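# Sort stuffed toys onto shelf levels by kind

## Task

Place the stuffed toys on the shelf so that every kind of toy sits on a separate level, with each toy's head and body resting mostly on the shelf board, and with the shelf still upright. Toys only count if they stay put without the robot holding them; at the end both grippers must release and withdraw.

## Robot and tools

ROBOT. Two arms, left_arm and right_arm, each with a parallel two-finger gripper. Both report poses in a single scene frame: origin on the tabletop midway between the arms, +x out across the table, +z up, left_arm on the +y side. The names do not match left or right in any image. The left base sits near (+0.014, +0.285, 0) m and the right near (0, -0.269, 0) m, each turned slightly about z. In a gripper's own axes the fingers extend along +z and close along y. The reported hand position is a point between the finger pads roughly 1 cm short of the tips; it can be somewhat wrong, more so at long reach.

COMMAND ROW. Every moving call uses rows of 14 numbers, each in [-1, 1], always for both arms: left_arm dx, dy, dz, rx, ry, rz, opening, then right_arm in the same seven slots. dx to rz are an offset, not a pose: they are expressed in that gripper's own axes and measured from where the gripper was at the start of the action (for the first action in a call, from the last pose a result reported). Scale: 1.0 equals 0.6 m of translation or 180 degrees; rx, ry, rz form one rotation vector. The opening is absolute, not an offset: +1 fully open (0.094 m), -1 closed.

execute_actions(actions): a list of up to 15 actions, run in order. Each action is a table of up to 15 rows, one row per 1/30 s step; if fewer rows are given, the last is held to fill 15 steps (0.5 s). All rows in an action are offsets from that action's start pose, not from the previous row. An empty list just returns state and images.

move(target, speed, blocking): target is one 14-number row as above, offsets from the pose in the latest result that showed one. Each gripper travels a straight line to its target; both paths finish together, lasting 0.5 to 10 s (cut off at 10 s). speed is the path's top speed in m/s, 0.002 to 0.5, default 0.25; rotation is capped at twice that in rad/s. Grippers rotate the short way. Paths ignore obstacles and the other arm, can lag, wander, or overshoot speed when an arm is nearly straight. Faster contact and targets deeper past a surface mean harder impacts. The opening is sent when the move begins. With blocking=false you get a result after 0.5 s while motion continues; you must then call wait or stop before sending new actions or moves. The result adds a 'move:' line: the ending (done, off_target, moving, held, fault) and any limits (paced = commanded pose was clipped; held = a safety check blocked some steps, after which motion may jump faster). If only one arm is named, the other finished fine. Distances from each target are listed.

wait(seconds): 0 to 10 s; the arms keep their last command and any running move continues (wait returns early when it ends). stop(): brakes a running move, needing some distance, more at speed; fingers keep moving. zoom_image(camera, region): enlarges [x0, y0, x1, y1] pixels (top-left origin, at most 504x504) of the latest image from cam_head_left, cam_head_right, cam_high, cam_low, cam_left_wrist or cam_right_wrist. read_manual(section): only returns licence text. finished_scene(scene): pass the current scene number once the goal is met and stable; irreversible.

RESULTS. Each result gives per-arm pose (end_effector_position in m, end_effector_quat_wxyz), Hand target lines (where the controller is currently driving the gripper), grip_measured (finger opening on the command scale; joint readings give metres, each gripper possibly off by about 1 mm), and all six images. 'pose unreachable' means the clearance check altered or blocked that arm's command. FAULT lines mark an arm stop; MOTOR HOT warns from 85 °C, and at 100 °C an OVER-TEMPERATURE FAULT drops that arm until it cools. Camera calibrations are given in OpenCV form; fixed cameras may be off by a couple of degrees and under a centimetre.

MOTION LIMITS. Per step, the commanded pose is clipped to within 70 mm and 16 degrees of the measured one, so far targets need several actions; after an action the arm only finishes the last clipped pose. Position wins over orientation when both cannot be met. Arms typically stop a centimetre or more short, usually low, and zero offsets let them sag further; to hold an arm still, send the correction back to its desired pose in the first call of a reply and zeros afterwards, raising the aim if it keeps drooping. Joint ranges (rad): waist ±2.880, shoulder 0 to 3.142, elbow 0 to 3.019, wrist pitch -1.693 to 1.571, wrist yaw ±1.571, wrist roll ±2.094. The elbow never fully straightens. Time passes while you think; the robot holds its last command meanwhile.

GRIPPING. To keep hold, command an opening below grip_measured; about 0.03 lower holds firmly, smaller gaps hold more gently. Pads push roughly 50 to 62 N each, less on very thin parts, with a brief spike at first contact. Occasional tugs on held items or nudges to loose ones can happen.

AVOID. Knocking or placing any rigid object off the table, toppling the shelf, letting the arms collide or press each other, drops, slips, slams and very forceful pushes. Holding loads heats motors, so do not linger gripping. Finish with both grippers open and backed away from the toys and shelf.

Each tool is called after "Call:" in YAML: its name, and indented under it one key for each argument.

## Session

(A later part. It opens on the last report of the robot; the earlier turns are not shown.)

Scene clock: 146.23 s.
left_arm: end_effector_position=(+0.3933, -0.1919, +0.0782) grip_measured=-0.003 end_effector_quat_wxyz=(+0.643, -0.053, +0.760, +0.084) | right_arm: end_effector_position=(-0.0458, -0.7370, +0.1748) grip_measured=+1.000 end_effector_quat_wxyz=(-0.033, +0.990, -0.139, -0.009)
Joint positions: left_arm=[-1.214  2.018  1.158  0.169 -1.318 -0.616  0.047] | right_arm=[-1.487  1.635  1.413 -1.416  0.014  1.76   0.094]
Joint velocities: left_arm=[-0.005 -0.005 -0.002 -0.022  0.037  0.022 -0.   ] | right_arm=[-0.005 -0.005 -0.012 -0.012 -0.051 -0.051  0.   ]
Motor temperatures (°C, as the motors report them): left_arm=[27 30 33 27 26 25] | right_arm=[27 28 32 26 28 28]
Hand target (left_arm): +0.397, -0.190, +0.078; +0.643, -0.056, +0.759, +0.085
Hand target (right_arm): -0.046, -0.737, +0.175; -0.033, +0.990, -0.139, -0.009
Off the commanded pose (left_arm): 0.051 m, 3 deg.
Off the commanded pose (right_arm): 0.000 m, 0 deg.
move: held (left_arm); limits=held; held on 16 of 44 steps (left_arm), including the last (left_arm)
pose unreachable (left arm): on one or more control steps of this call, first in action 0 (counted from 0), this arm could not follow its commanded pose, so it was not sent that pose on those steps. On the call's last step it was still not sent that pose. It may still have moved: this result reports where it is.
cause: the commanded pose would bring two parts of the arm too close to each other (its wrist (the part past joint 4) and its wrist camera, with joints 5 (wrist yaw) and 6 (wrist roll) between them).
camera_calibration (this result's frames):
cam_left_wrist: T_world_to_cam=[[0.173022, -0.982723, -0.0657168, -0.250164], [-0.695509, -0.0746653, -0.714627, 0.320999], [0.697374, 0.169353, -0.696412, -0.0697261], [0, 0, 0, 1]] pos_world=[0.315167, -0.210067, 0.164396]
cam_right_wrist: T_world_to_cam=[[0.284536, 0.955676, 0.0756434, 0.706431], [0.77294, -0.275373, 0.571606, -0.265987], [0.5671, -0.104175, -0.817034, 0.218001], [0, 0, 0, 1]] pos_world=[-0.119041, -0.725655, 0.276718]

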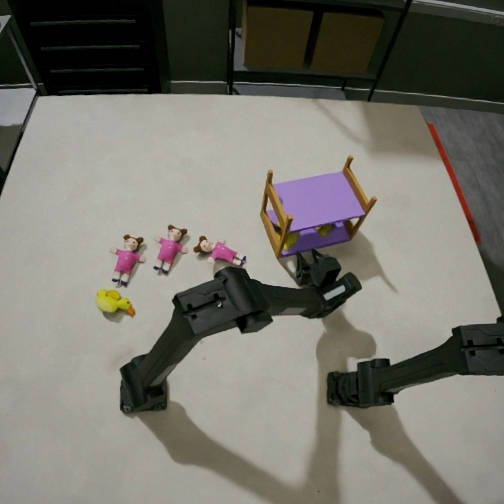

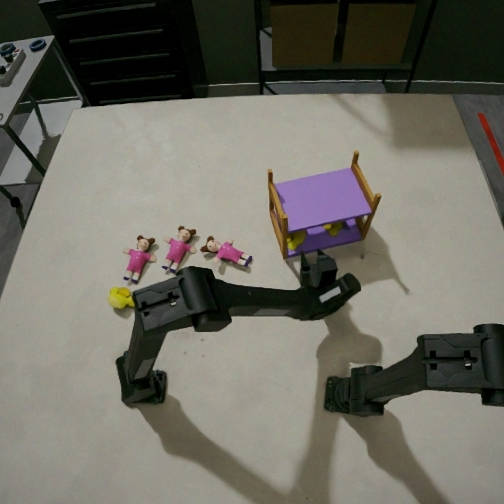

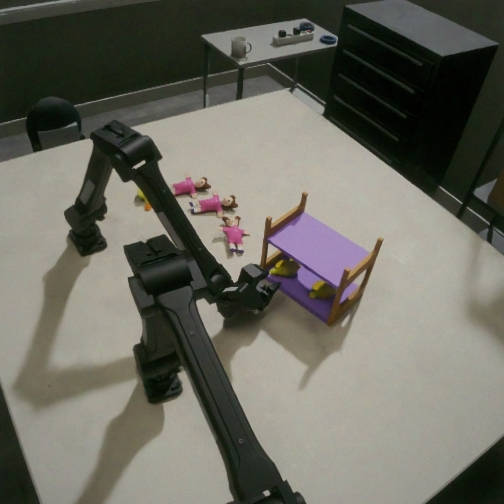

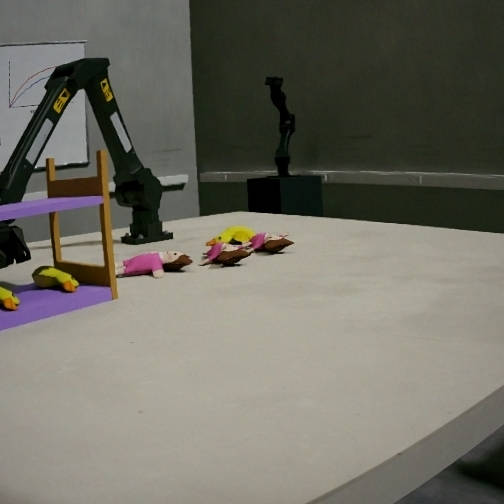

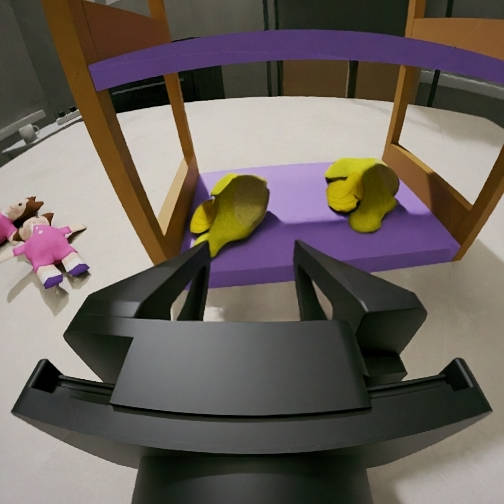

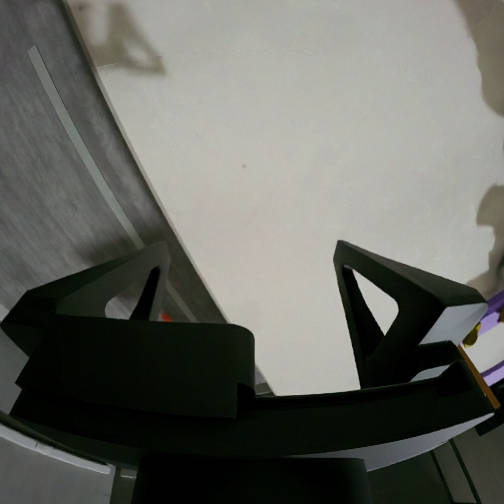

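Call:
move:
  target: [-0.047,0.398,-0.195,0.433,0.237,0.34,0,0,0,0,0,0,0,1]
  speed: 0.35

Call:
move:
  target: [0.595,0.14,-0.23,0,0,0,1,0,0,0,0,0,0,1]
  speed: 0.3

Scene clock: 157.40 s.
left_arm: end_effector_position=(+0.2259, +0.0326, +0.1124) grip_measured=-0.003 end_effector_quat_wxyz=(+0.101, +0.666, +0.731, -0.113) | right_arm: end_effector_position=(-0.0458, -0.7370, +0.1748) grip_measured=+1.000 end_effector_quat_wxyz=(-0.033, +0.990, -0.139, -0.009)
Joint positions: left_arm=[-0.795  1.145  0.728 -0.943  0.222  0.699  0.047] | right_arm=[-1.487  1.635  1.413 -1.416  0.014  1.76   0.094]
Joint velocities: left_arm=[ 0.005  0.005  0.007  0.007 -0.007 -0.007 -0.   ] | right_arm=[-0.005  0.005 -0.007 -0.002 -0.022 -0.066  0.   ]
Motor temperatures (°C, as the motors report them): left_arm=[27 30 33 27 26 25] | right_arm=[27 28 32 26 28 28]
Hand target (left_arm): +0.240, +0.021, +0.139; +0.129, +0.668, +0.724, -0.114
Hand target (right_arm): -0.046, -0.737, +0.175; -0.033, +0.990, -0.139, -0.009
Off the commanded pose (left_arm): 0.033 m, 3 deg.
Off the commanded pose (right_arm): 0.000 m, 0 deg.
move: off_target (left_arm)
camera_calibration (this result's frames):
cam_left_wrist: T_world_to_cam=[[-0.99628, -0.0755585, 0.0414305, 0.224219], [-0.0595893, 0.951396, 0.302152, -0.0455675], [-0.0622469, 0.298559, -0.952359, 0.228969], [0, 0, 0, 1]] pos_world=[0.234922, -0.00806636, 0.22254]
cam_right_wrist: T_world_to_cam=[[0.284536, 0.955676, 0.0756434, 0.706431], [0.77294, -0.275373, 0.571606, -0.265987], [0.5671, -0.104175, -0.817034, 0.218001], [0, 0, 0, 1]] pos_world=[-0.119041, -0.725655, 0.276718]

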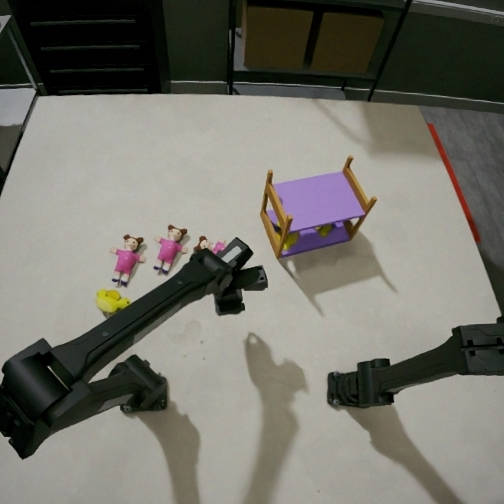

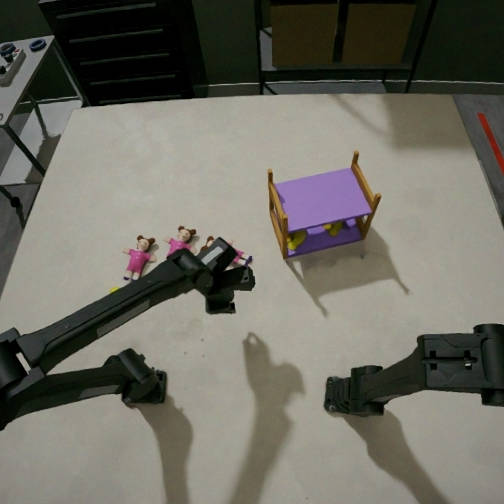

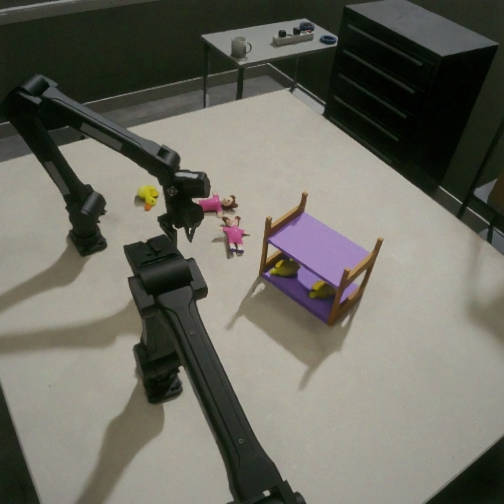

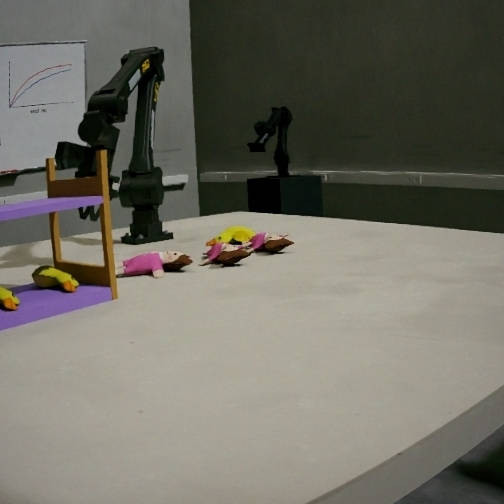

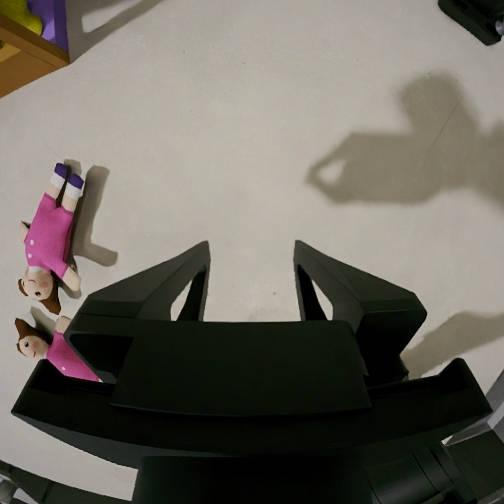

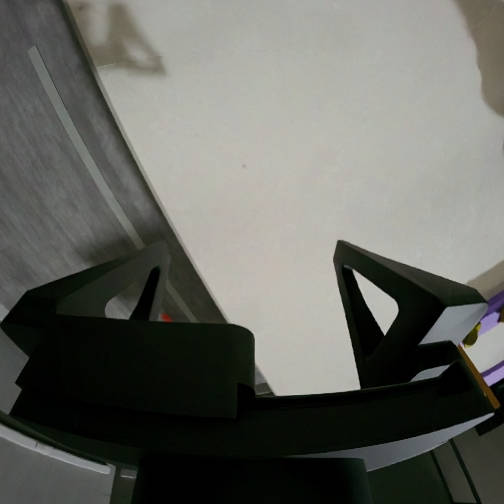

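Scene clock: 159.33 s.
left_arm: end_effector_position=(+0.2625, +0.4158, +0.1215) grip_measured=+0.999 end_effector_quat_wxyz=(+0.087, +0.652, +0.744, -0.120) | right_arm: end_effector_position=(-0.0458, -0.7370, +0.1748) grip_measured=+1.000 end_effector_quat_wxyz=(-0.033, +0.990, -0.139, -0.009)
Joint positions: left_arm=[ 0.584  1.276  0.86  -1.354  0.223  2.085  0.094] | right_arm=[-1.487  1.635  1.413 -1.416  0.014  1.76   0.094]
Joint velocities: left_arm=[-0.015 -0.015  0.002  0.002 -0.051 -0.037 -0.001] | right_arm=[ 0.005  0.015  0.002 -0.012 -0.066  0.051  0.   ]
Motor temperatures (°C, as the motors report them): left_arm=[27 30 33 27 26 25] | right_arm=[27 28 32 26 28 28]
Hand target (left_arm): +0.275, +0.422, +0.135; +0.090, +0.661, +0.737, -0.108
Hand target (right_arm): -0.046, -0.737, +0.175; -0.033, +0.990, -0.139, -0.009
Off the commanded pose (left_arm): 0.020 m, 3 deg.
Off the commanded pose (right_arm): 0.000 m, 0 deg.
joint sent to its limit (left arm) — the command would take joint 6 (wrist roll) past its upper limit, so that joint was sent only as far as its limit.
move: off_target (left_arm)
camera_calibration (this result's frames):
cam_left_wrist: T_world_to_cam=[[-0.991083, -0.108537, 0.0772948, 0.297209], [-0.0792662, 0.946523, 0.312748, -0.404873], [-0.107106, 0.303833, -0.946686, 0.134367], [0, 0, 0, 1]] pos_world=[0.276858, 0.374655, 0.230854]
cam_right_wrist: T_world_to_cam=[[0.284536, 0.955676, 0.0756434, 0.706431], [0.77294, -0.275373, 0.571606, -0.265987], [0.5671, -0.104175, -0.817034, 0.218001], [0, 0, 0, 1]] pos_world=[-0.119041, -0.725655, 0.276718]

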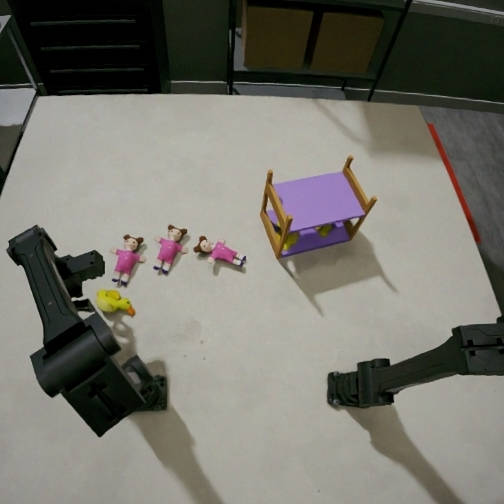

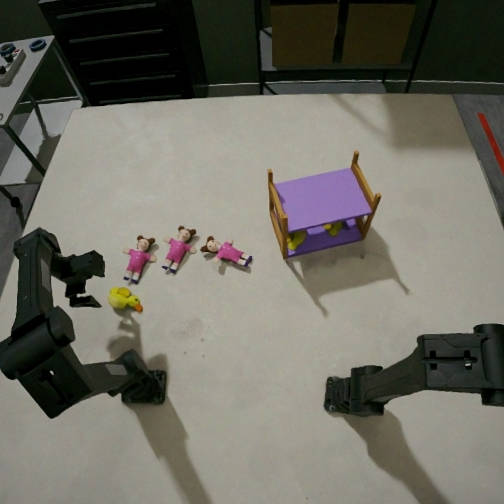

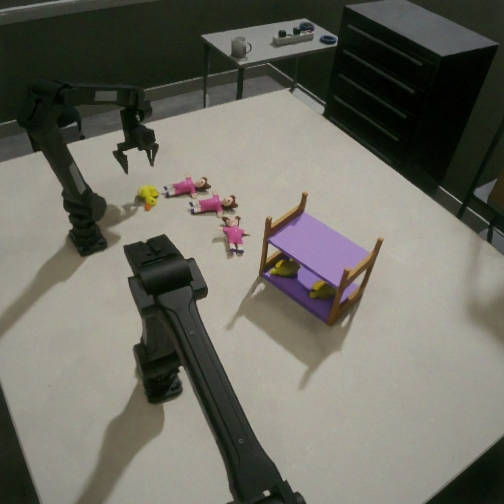

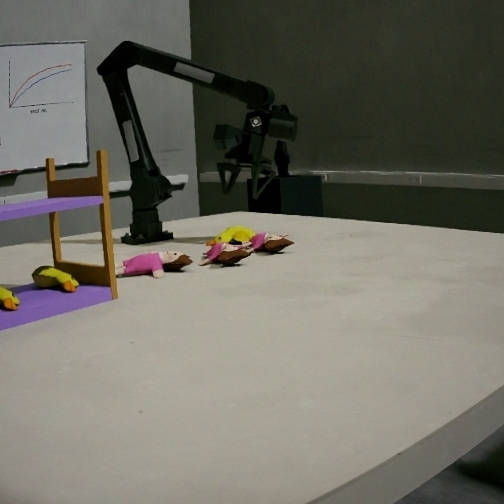

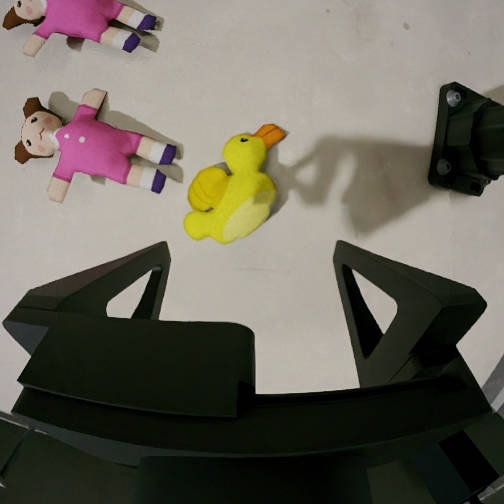

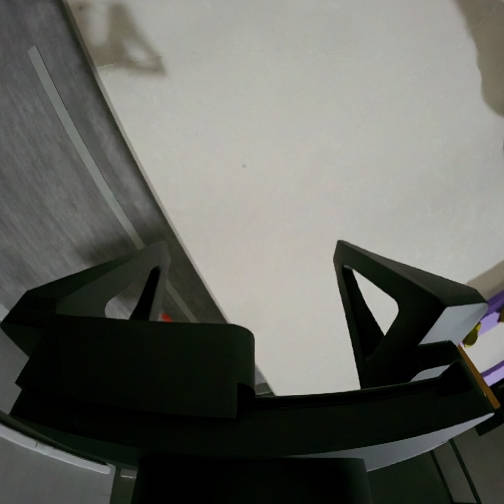

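Call:
move:
  target: [0.013,0.034,0.17,0,0,0.03,1,0,0,0,0,0,0,1]
  speed: 0.1

Call:
move:
  target: [0,0,0,0,0,0,-0.45,0,0,0,0,0,0,1]

Call:
move:
  target: [-0.2,-0.02,-0.13,0,0,0,-0.45,0,0,0,0,0,0,1]
  speed: 0.12

Scene clock: 165.20 s.
left_arm: end_effector_position=(+0.2768, +0.3967, +0.0222) grip_measured=+0.999 end_effector_quat_wxyz=(+0.091, +0.681, +0.717, -0.120) | right_arm: end_effector_position=(-0.0458, -0.7370, +0.1748) grip_measured=+1.000 end_effector_quat_wxyz=(-0.033, +0.990, -0.139, -0.009)
Joint positions: left_arm=[ 0.507  1.451  0.718 -1.025  0.237  2.087  0.094] | right_arm=[-1.487  1.635  1.413 -1.416  0.014  1.76   0.094]
Joint velocities: left_arm=[ 0.005  0.005  0.012  0.012  0.007  0.007 -0.001] | right_arm=[-0.024 -0.015  0.012  0.012  0.007  0.022  0.   ]
Motor temperatures (°C, as the motors report them): left_arm=[27 30 33 27 26 25] | right_arm=[27 28 32 26 28 28]
Hand target (left_arm): +0.280, +0.396, +0.020; +0.093, +0.686, +0.712, -0.116
Hand target (right_arm): -0.046, -0.737, +0.175; -0.033, +0.990, -0.139, -0.009
Off the commanded pose (left_arm): 0.003 m, 1 deg.
Off the commanded pose (right_arm): 0.000 m, 0 deg.
move: done
camera_calibration (this result's frames):
cam_left_wrist: T_world_to_cam=[[-0.997719, -0.0316315, 0.0596356, 0.288776], [-0.0117945, 0.951517, 0.307371, -0.375093], [-0.0664669, 0.305967, -0.949719, 0.0357333], [0, 0, 0, 1]] pos_world=[0.286069, 0.355108, 0.132008]
cam_right_wrist: T_world_to_cam=[[0.284536, 0.955676, 0.0756434, 0.706431], [0.77294, -0.275373, 0.571606, -0.265987], [0.5671, -0.104175, -0.817034, 0.218001], [0, 0, 0, 1]] pos_world=[-0.119041, -0.725655, 0.276718]

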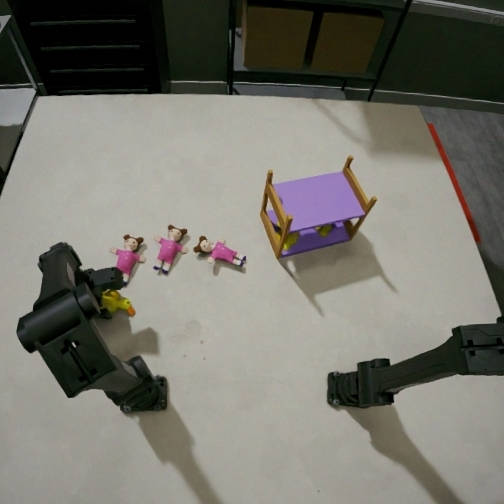

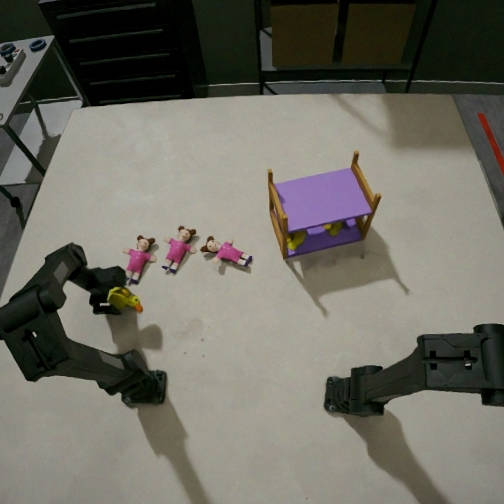

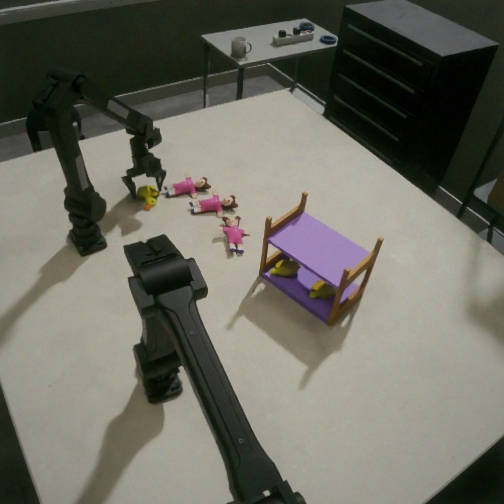

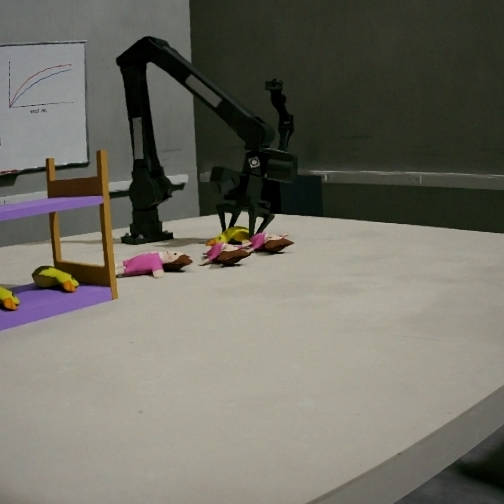

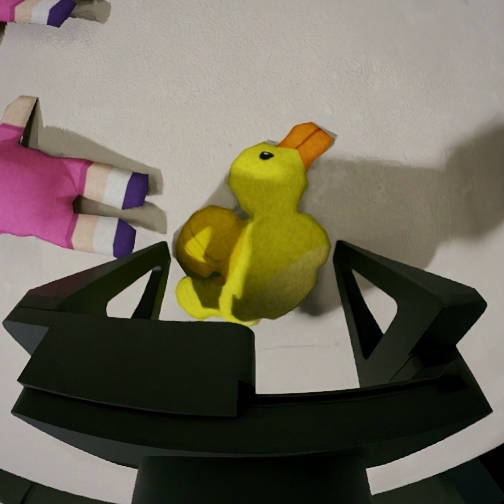

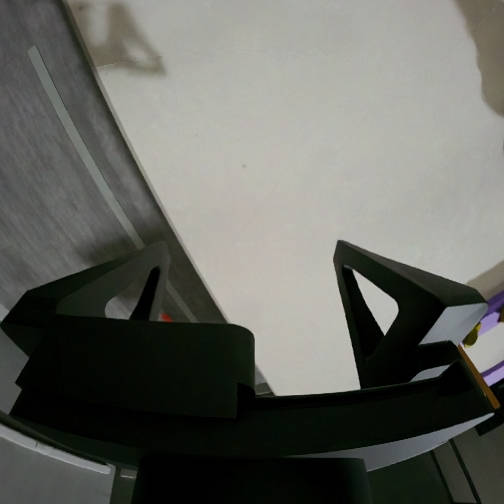

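Scene clock: 165.70 s.
left_arm: end_effector_position=(+0.2769, +0.3966, +0.0222) grip_measured=-0.446 end_effector_quat_wxyz=(+0.091, +0.681, +0.717, -0.120) | right_arm: end_effector_position=(-0.0458, -0.7370, +0.1748) grip_measured=+1.000 end_effector_quat_wxyz=(-0.033, +0.990, -0.139, -0.009)
Joint positions: left_arm=[ 0.507  1.451  0.718 -1.025  0.237  2.087  0.026] | right_arm=[-1.487  1.635  1.413 -1.416  0.014  1.76   0.094]
Joint velocities: left_arm=[-0.005 -0.015 -0.007 -0.017 -0.022  0.007 -0.001] | right_arm=[-0.015 -0.005 -0.007 -0.017  0.022 -0.022  0.   ]
Motor temperatures (°C, as the motors report them): left_arm=[27 30 33 27 26 25] | right_arm=[27 28 32 26 28 28]
Hand target (left_arm): +0.277, +0.397, +0.022; +0.091, +0.681, +0.717, -0.120
Hand target (right_arm): -0.046, -0.737, +0.175; -0.033, +0.990, -0.139, -0.009
Off the commanded pose (left_arm): 0.000 m, 0 deg.
Off the commanded pose (right_arm): 0.000 m, 0 deg.
move: done
camera_calibration (this result's frames):
cam_left_wrist: T_world_to_cam=[[-0.997728, -0.0316833, 0.0594516, 0.288836], [-0.0119219, 0.951614, 0.307064, -0.375043], [-0.0663038, 0.305658, -0.94983, 0.0358461], [0, 0, 0, 1]] pos_world=[0.286086, 0.355091, 0.132038]
cam_right_wrist: T_world_to_cam=[[0.284536, 0.955676, 0.0756434, 0.706431], [0.77294, -0.275373, 0.571606, -0.265987], [0.5671, -0.104175, -0.817034, 0.218001], [0, 0, 0, 1]] pos_world=[-0.119041, -0.725655, 0.276718]

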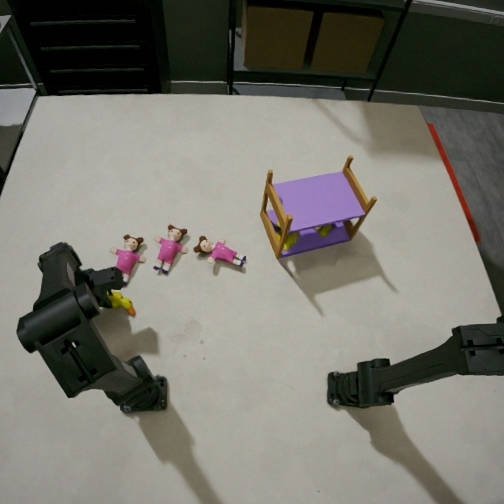

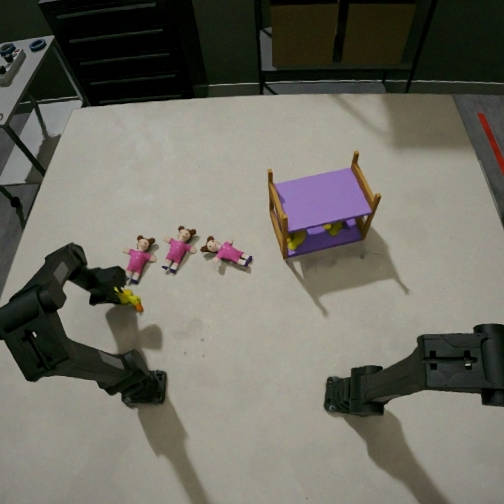

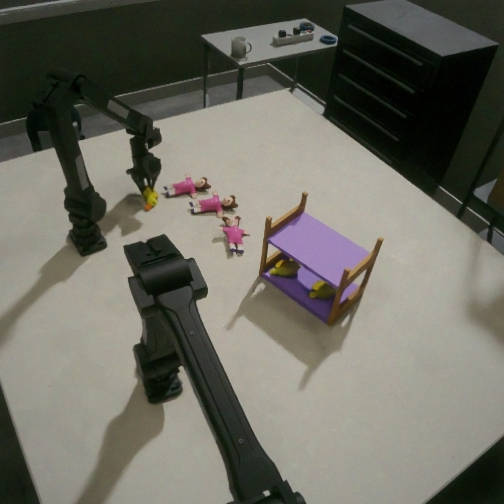

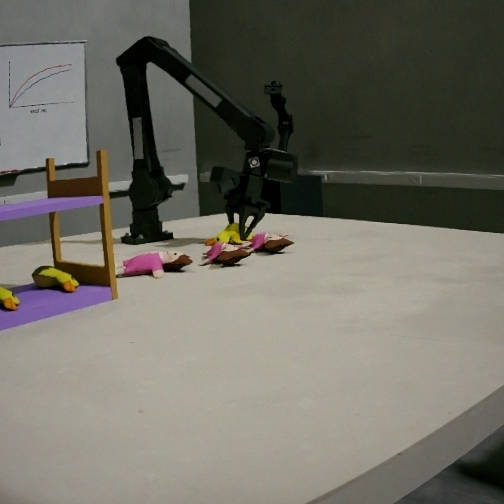

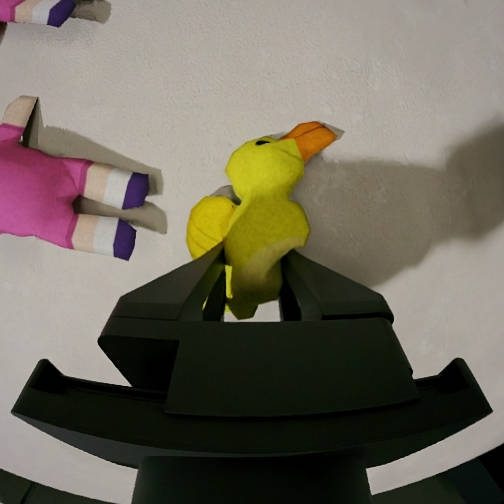

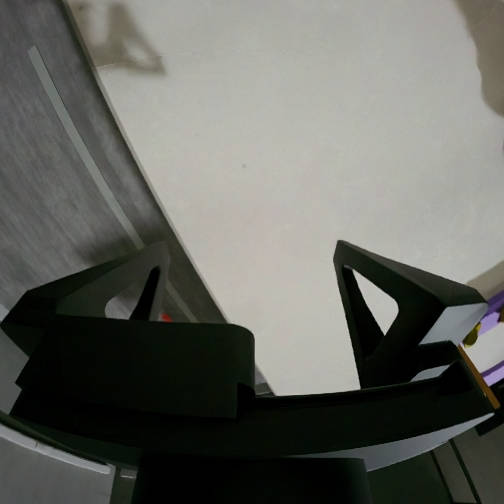

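Scene clock: 167.37 s.
left_arm: end_effector_position=(+0.2566, +0.3008, +0.1126) grip_measured=-0.446 end_effector_quat_wxyz=(+0.080, +0.680, +0.715, -0.140) | right_arm: end_effector_position=(-0.0458, -0.7370, +0.1748) grip_measured=+1.000 end_effector_quat_wxyz=(-0.033, +0.990, -0.139, -0.009)
Joint positions: left_arm=[ 0.227  1.147  0.729 -1.314  0.282  1.809  0.026] | right_arm=[-1.487  1.635  1.413 -1.416  0.014  1.76   0.094]
Joint velocities: left_arm=[ 0.005 -0.005  0.012  0.017 -0.007 -0.037 -0.   ] | right_arm=[ 0.015 -0.024 -0.002  0.022 -0.022 -0.022  0.   ]
Motor temperatures (°C, as the motors report them): left_arm=[27 30 33 27 26 25] | right_arm=[27 28 32 26 28 28]
Hand target (left_arm): +0.273, +0.304, +0.133; +0.092, +0.681, +0.717, -0.119
Hand target (right_arm): -0.046, -0.737, +0.175; -0.033, +0.990, -0.139, -0.009
Off the commanded pose (left_arm): 0.027 m, 3 deg.
Off the commanded pose (right_arm): 0.000 m, 0 deg.
move: off_target (left_arm)
camera_calibration (this result's frames):
cam_left_wrist: T_world_to_cam=[[-0.994385, -0.0232307, 0.103242, 0.251898], [0.00807301, 0.956111, 0.292893, -0.316728], [-0.105515, 0.292082, -0.950555, 0.163793], [0, 0, 0, 1]] pos_world=[0.270323, 0.260838, 0.222455]
cam_right_wrist: T_world_to_cam=[[0.284536, 0.955676, 0.0756434, 0.706431], [0.77294, -0.275373, 0.571606, -0.265987], [0.5671, -0.104175, -0.817034, 0.218001], [0, 0, 0, 1]] pos_world=[-0.119041, -0.725655, 0.276718]

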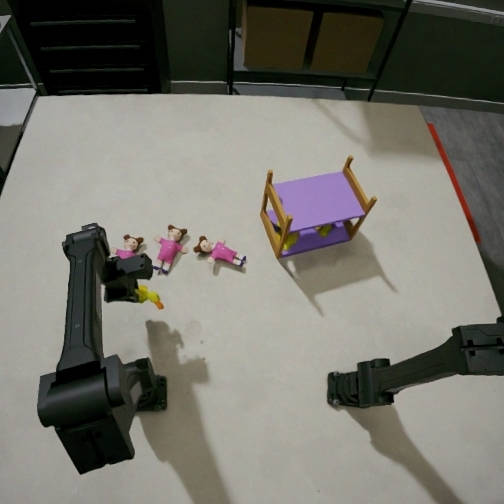

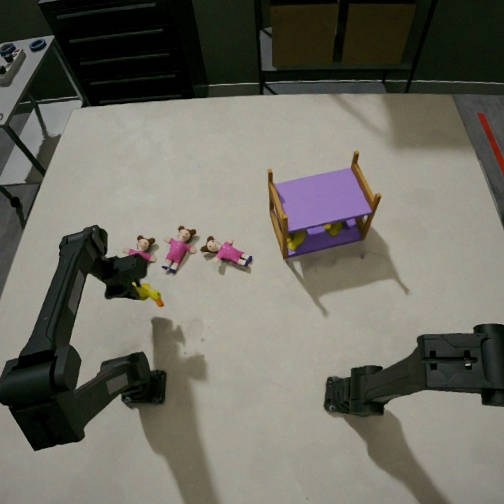

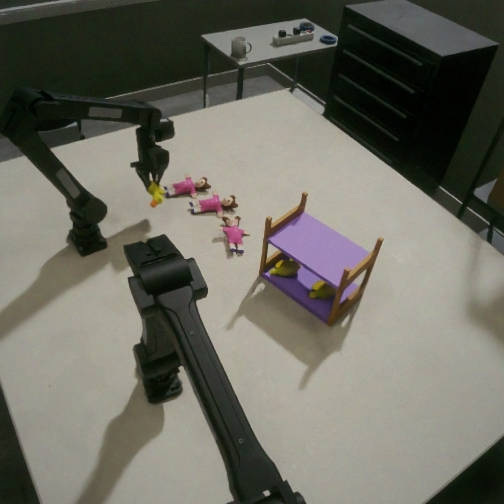

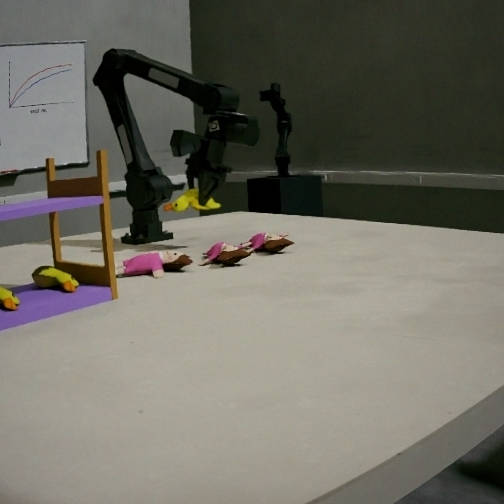

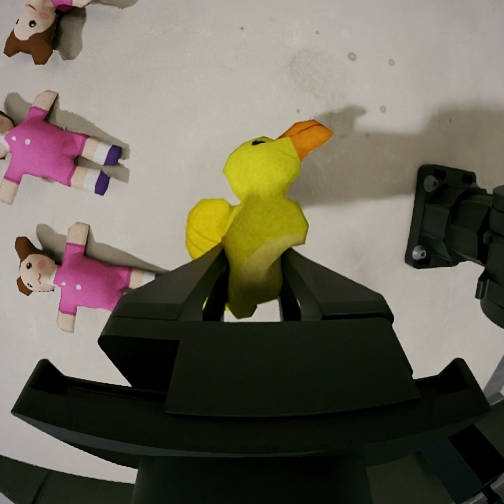

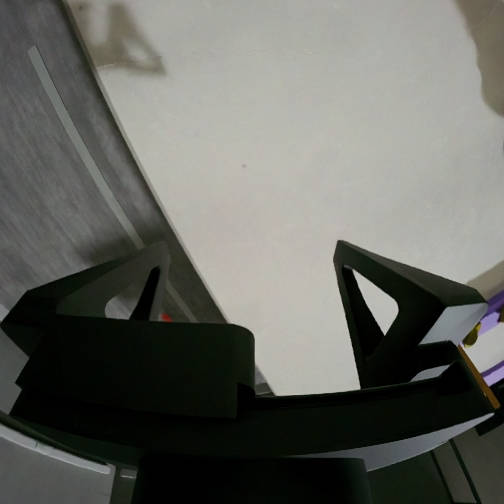

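Call:
move:
  target: [-0.866,0.093,0.318,-0.389,-0.264,-0.368,-0.5,0,0,0,0,0,0,1]
  speed: 0.25

Call:
zoom_image:
  camera: "cam_high"
  region: [200,180,400,380]

Scene clock: 180.30 s.
left_arm: end_effector_position=(+0.3276, -0.2355, +0.0782) grip_measured=-0.496 end_effector_quat_wxyz=(+0.584, -0.037, +0.811, +0.022) | right_arm: end_effector_position=(-0.0458, -0.7370, +0.1748) grip_measured=+1.000 end_effector_quat_wxyz=(-0.033, +0.990, -0.139, -0.009)
Joint positions: left_arm=[-1.333  1.976  1.245 -0.319 -1.197 -1.026  0.024] | right_arm=[-1.487  1.635  1.413 -1.416  0.014  1.76   0.094]
Joint velocities: left_arm=[-0.005 -0.005  0.012 -0.017 -0.037  0.022  0.   ] | right_arm=[-0.005 -0.005 -0.002  0.002 -0.066 -0.007  0.   ]
Motor temperatures (°C, as the motors report them): left_arm=[27 30 34 27 26 25] | right_arm=[27 28 32 26 28 28]
Hand target (left_arm): +0.331, -0.252, +0.093; +0.589, -0.051, +0.807, +0.006
Hand target (right_arm): -0.046, -0.737, +0.175; -0.033, +0.990, -0.139, -0.009
Off the commanded pose (left_arm): 0.016 m, 2 deg.
Off the commanded pose (right_arm): 0.000 m, 0 deg.
move: off_target (left_arm)
camera_calibration (this result's frames):
cam_left_wrist: T_world_to_cam=[[0.0695494, -0.997572, 0.0036579, -0.256619], [-0.801578, -0.0580669, -0.595064, 0.301402], [0.593832, 0.0384543, -0.80367, -0.00507049], [0, 0, 0, 1]] pos_world=[0.262456, -0.2383, 0.176218]
cam_right_wrist: T_world_to_cam=[[0.284536, 0.955676, 0.0756434, 0.706431], [0.77294, -0.275373, 0.571606, -0.265987], [0.5671, -0.104175, -0.817034, 0.218001], [0, 0, 0, 1]] pos_world=[-0.119041, -0.725655, 0.276718]

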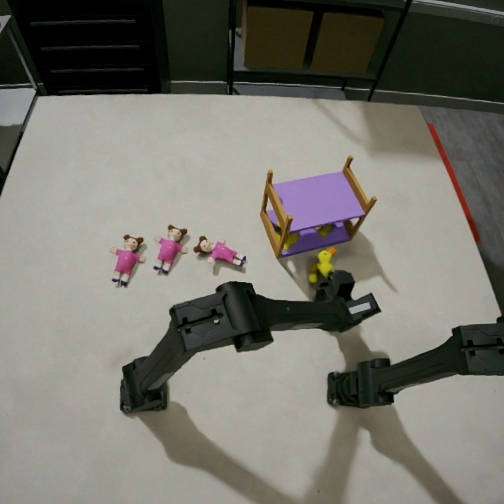

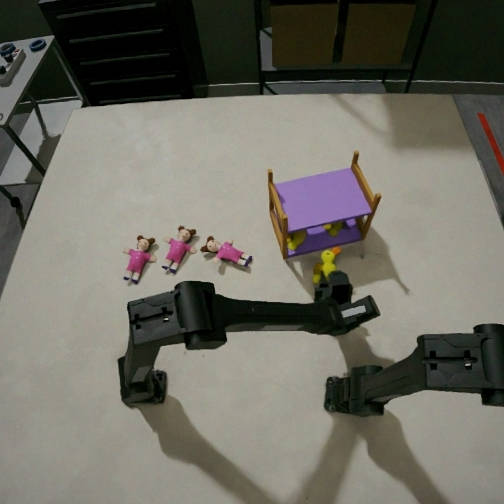

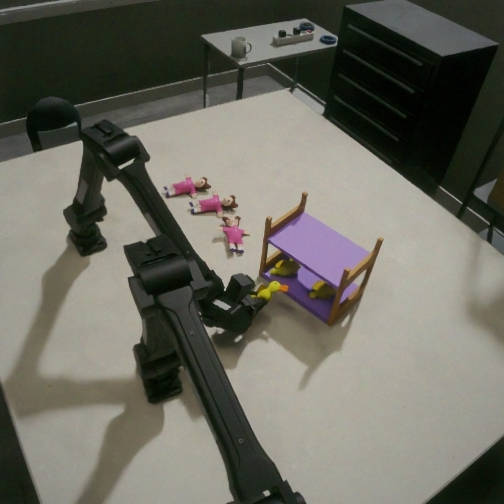

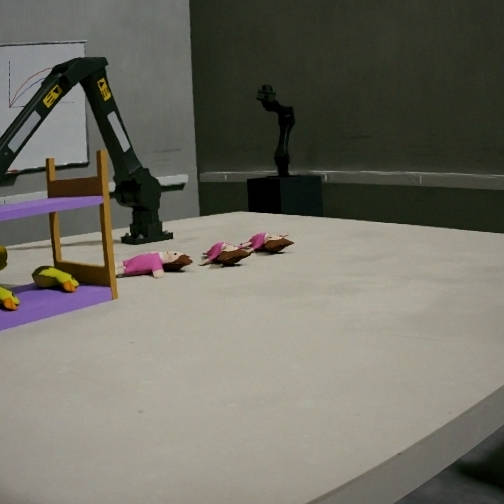

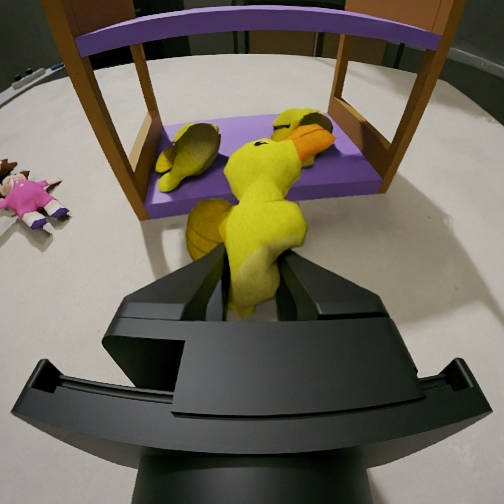

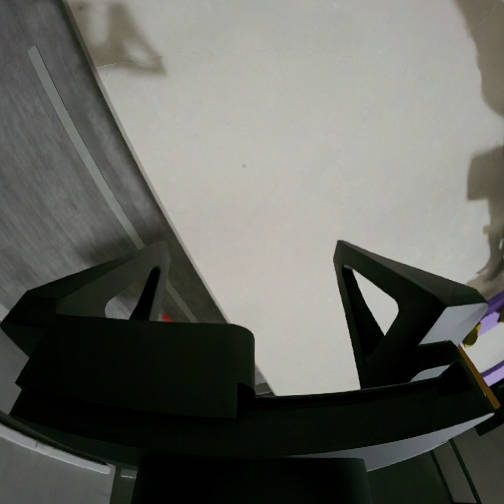

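Region (200, 180, 400, 380) of cam_high's 504x504 image, scaled by 2.520, with more detail than that image has.

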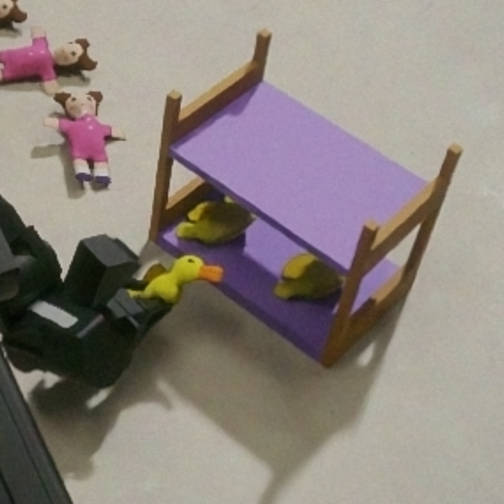

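Call:
move:
  target: [-0.07,-0.015,0.262,-0.035,0,-0.02,-0.5,0,0,0,0,0,0,1]
  speed: 0.1

Scene clock: 185.73 s.
left_arm: end_effector_position=(+0.4784, -0.2150, +0.0593) grip_measured=-0.496 end_effector_quat_wxyz=(+0.575, -0.084, +0.811, +0.065) | right_arm: end_effector_position=(-0.0458, -0.7370, +0.1748) grip_measured=+1.000 end_effector_quat_wxyz=(-0.033, +0.990, -0.139, -0.009)
Joint positions: left_arm=[-1.09   2.115  1.414 -0.162 -1.12  -0.801  0.024] | right_arm=[-1.487  1.635  1.413 -1.416  0.014  1.76   0.094]
Joint velocities: left_arm=[-0.005 -0.005 -0.002 -0.007 -0.066 -0.051 -0.   ] | right_arm=[-0.005 -0.005  0.007  0.012 -0.022 -0.051  0.   ]
Motor temperatures (°C, as the motors report them): left_arm=[27 30 34 27 26 25] | right_arm=[27 28 32 26 28 28]
Hand target (left_arm): +0.490, -0.229, +0.068; +0.582, -0.095, +0.806, +0.050
Hand target (right_arm): -0.046, -0.737, +0.175; -0.033, +0.990, -0.139, -0.009
Off the commanded pose (left_arm): 0.021 m, 2 deg.
Off the commanded pose (right_arm): 0.000 m, 0 deg.
move: off_target (left_arm)
camera_calibration (this result's frames):
cam_left_wrist: T_world_to_cam=[[0.194723, -0.980768, -0.0132772, -0.301899], [-0.798507, -0.150646, -0.582832, 0.390087], [0.569623, 0.124093, -0.812484, -0.0799989], [0, 0, 0, 1]] pos_world=[0.415843, -0.227401, 0.158349]
cam_right_wrist: T_world_to_cam=[[0.284536, 0.955676, 0.0756434, 0.706431], [0.77294, -0.275373, 0.571606, -0.265987], [0.5671, -0.104175, -0.817034, 0.218001], [0, 0, 0, 1]] pos_world=[-0.119041, -0.725655, 0.276718]

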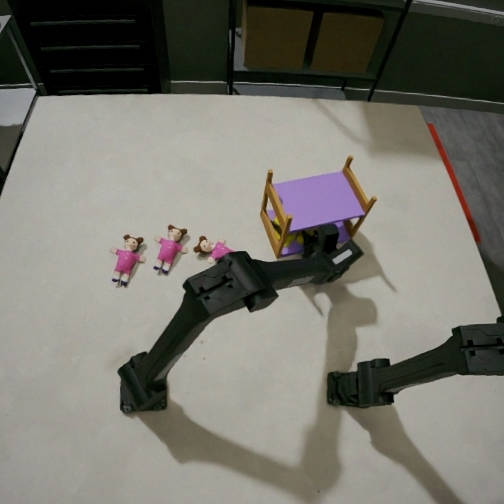

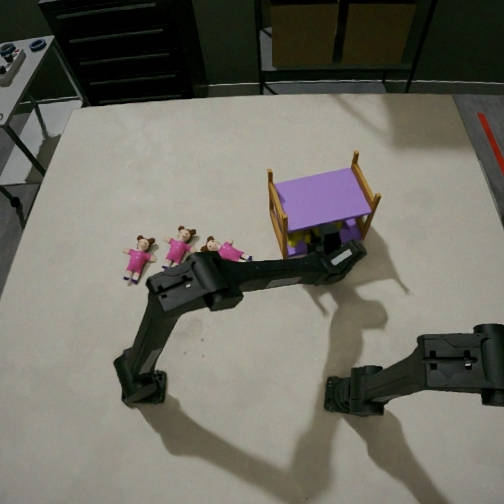

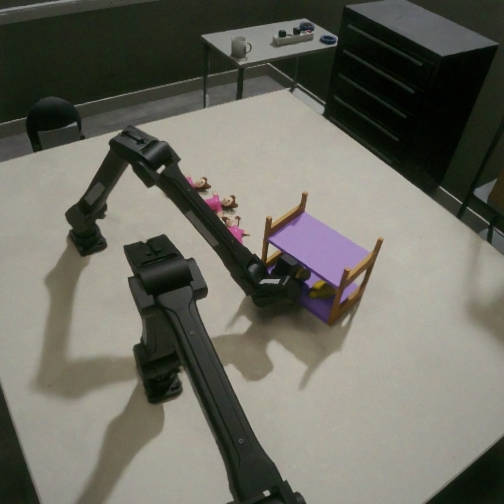

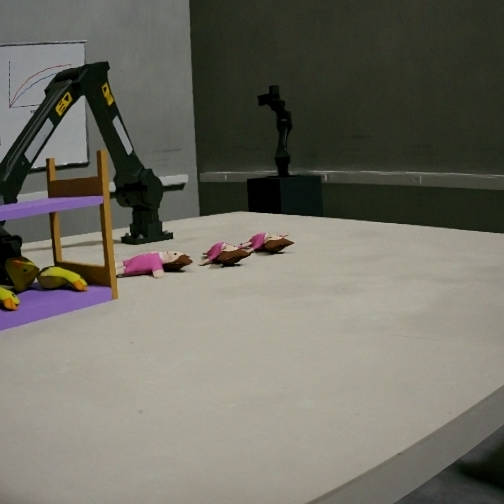

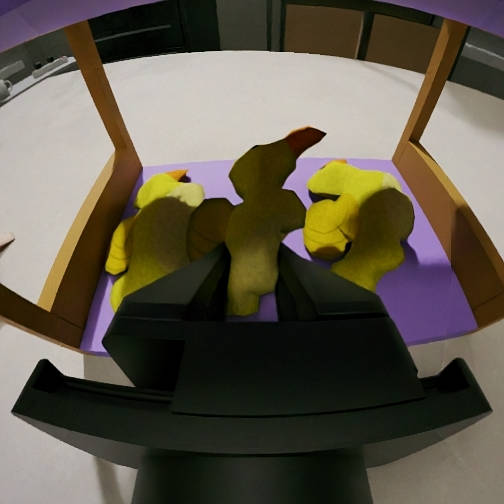

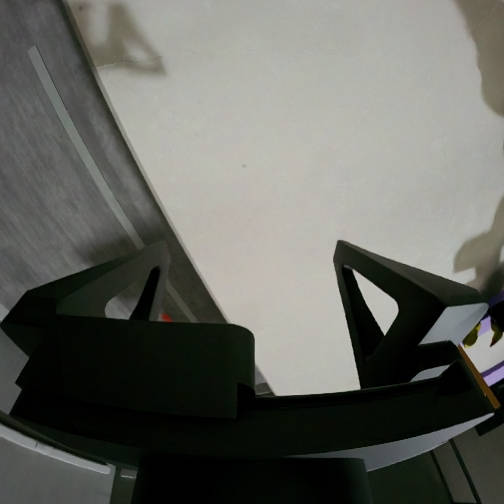

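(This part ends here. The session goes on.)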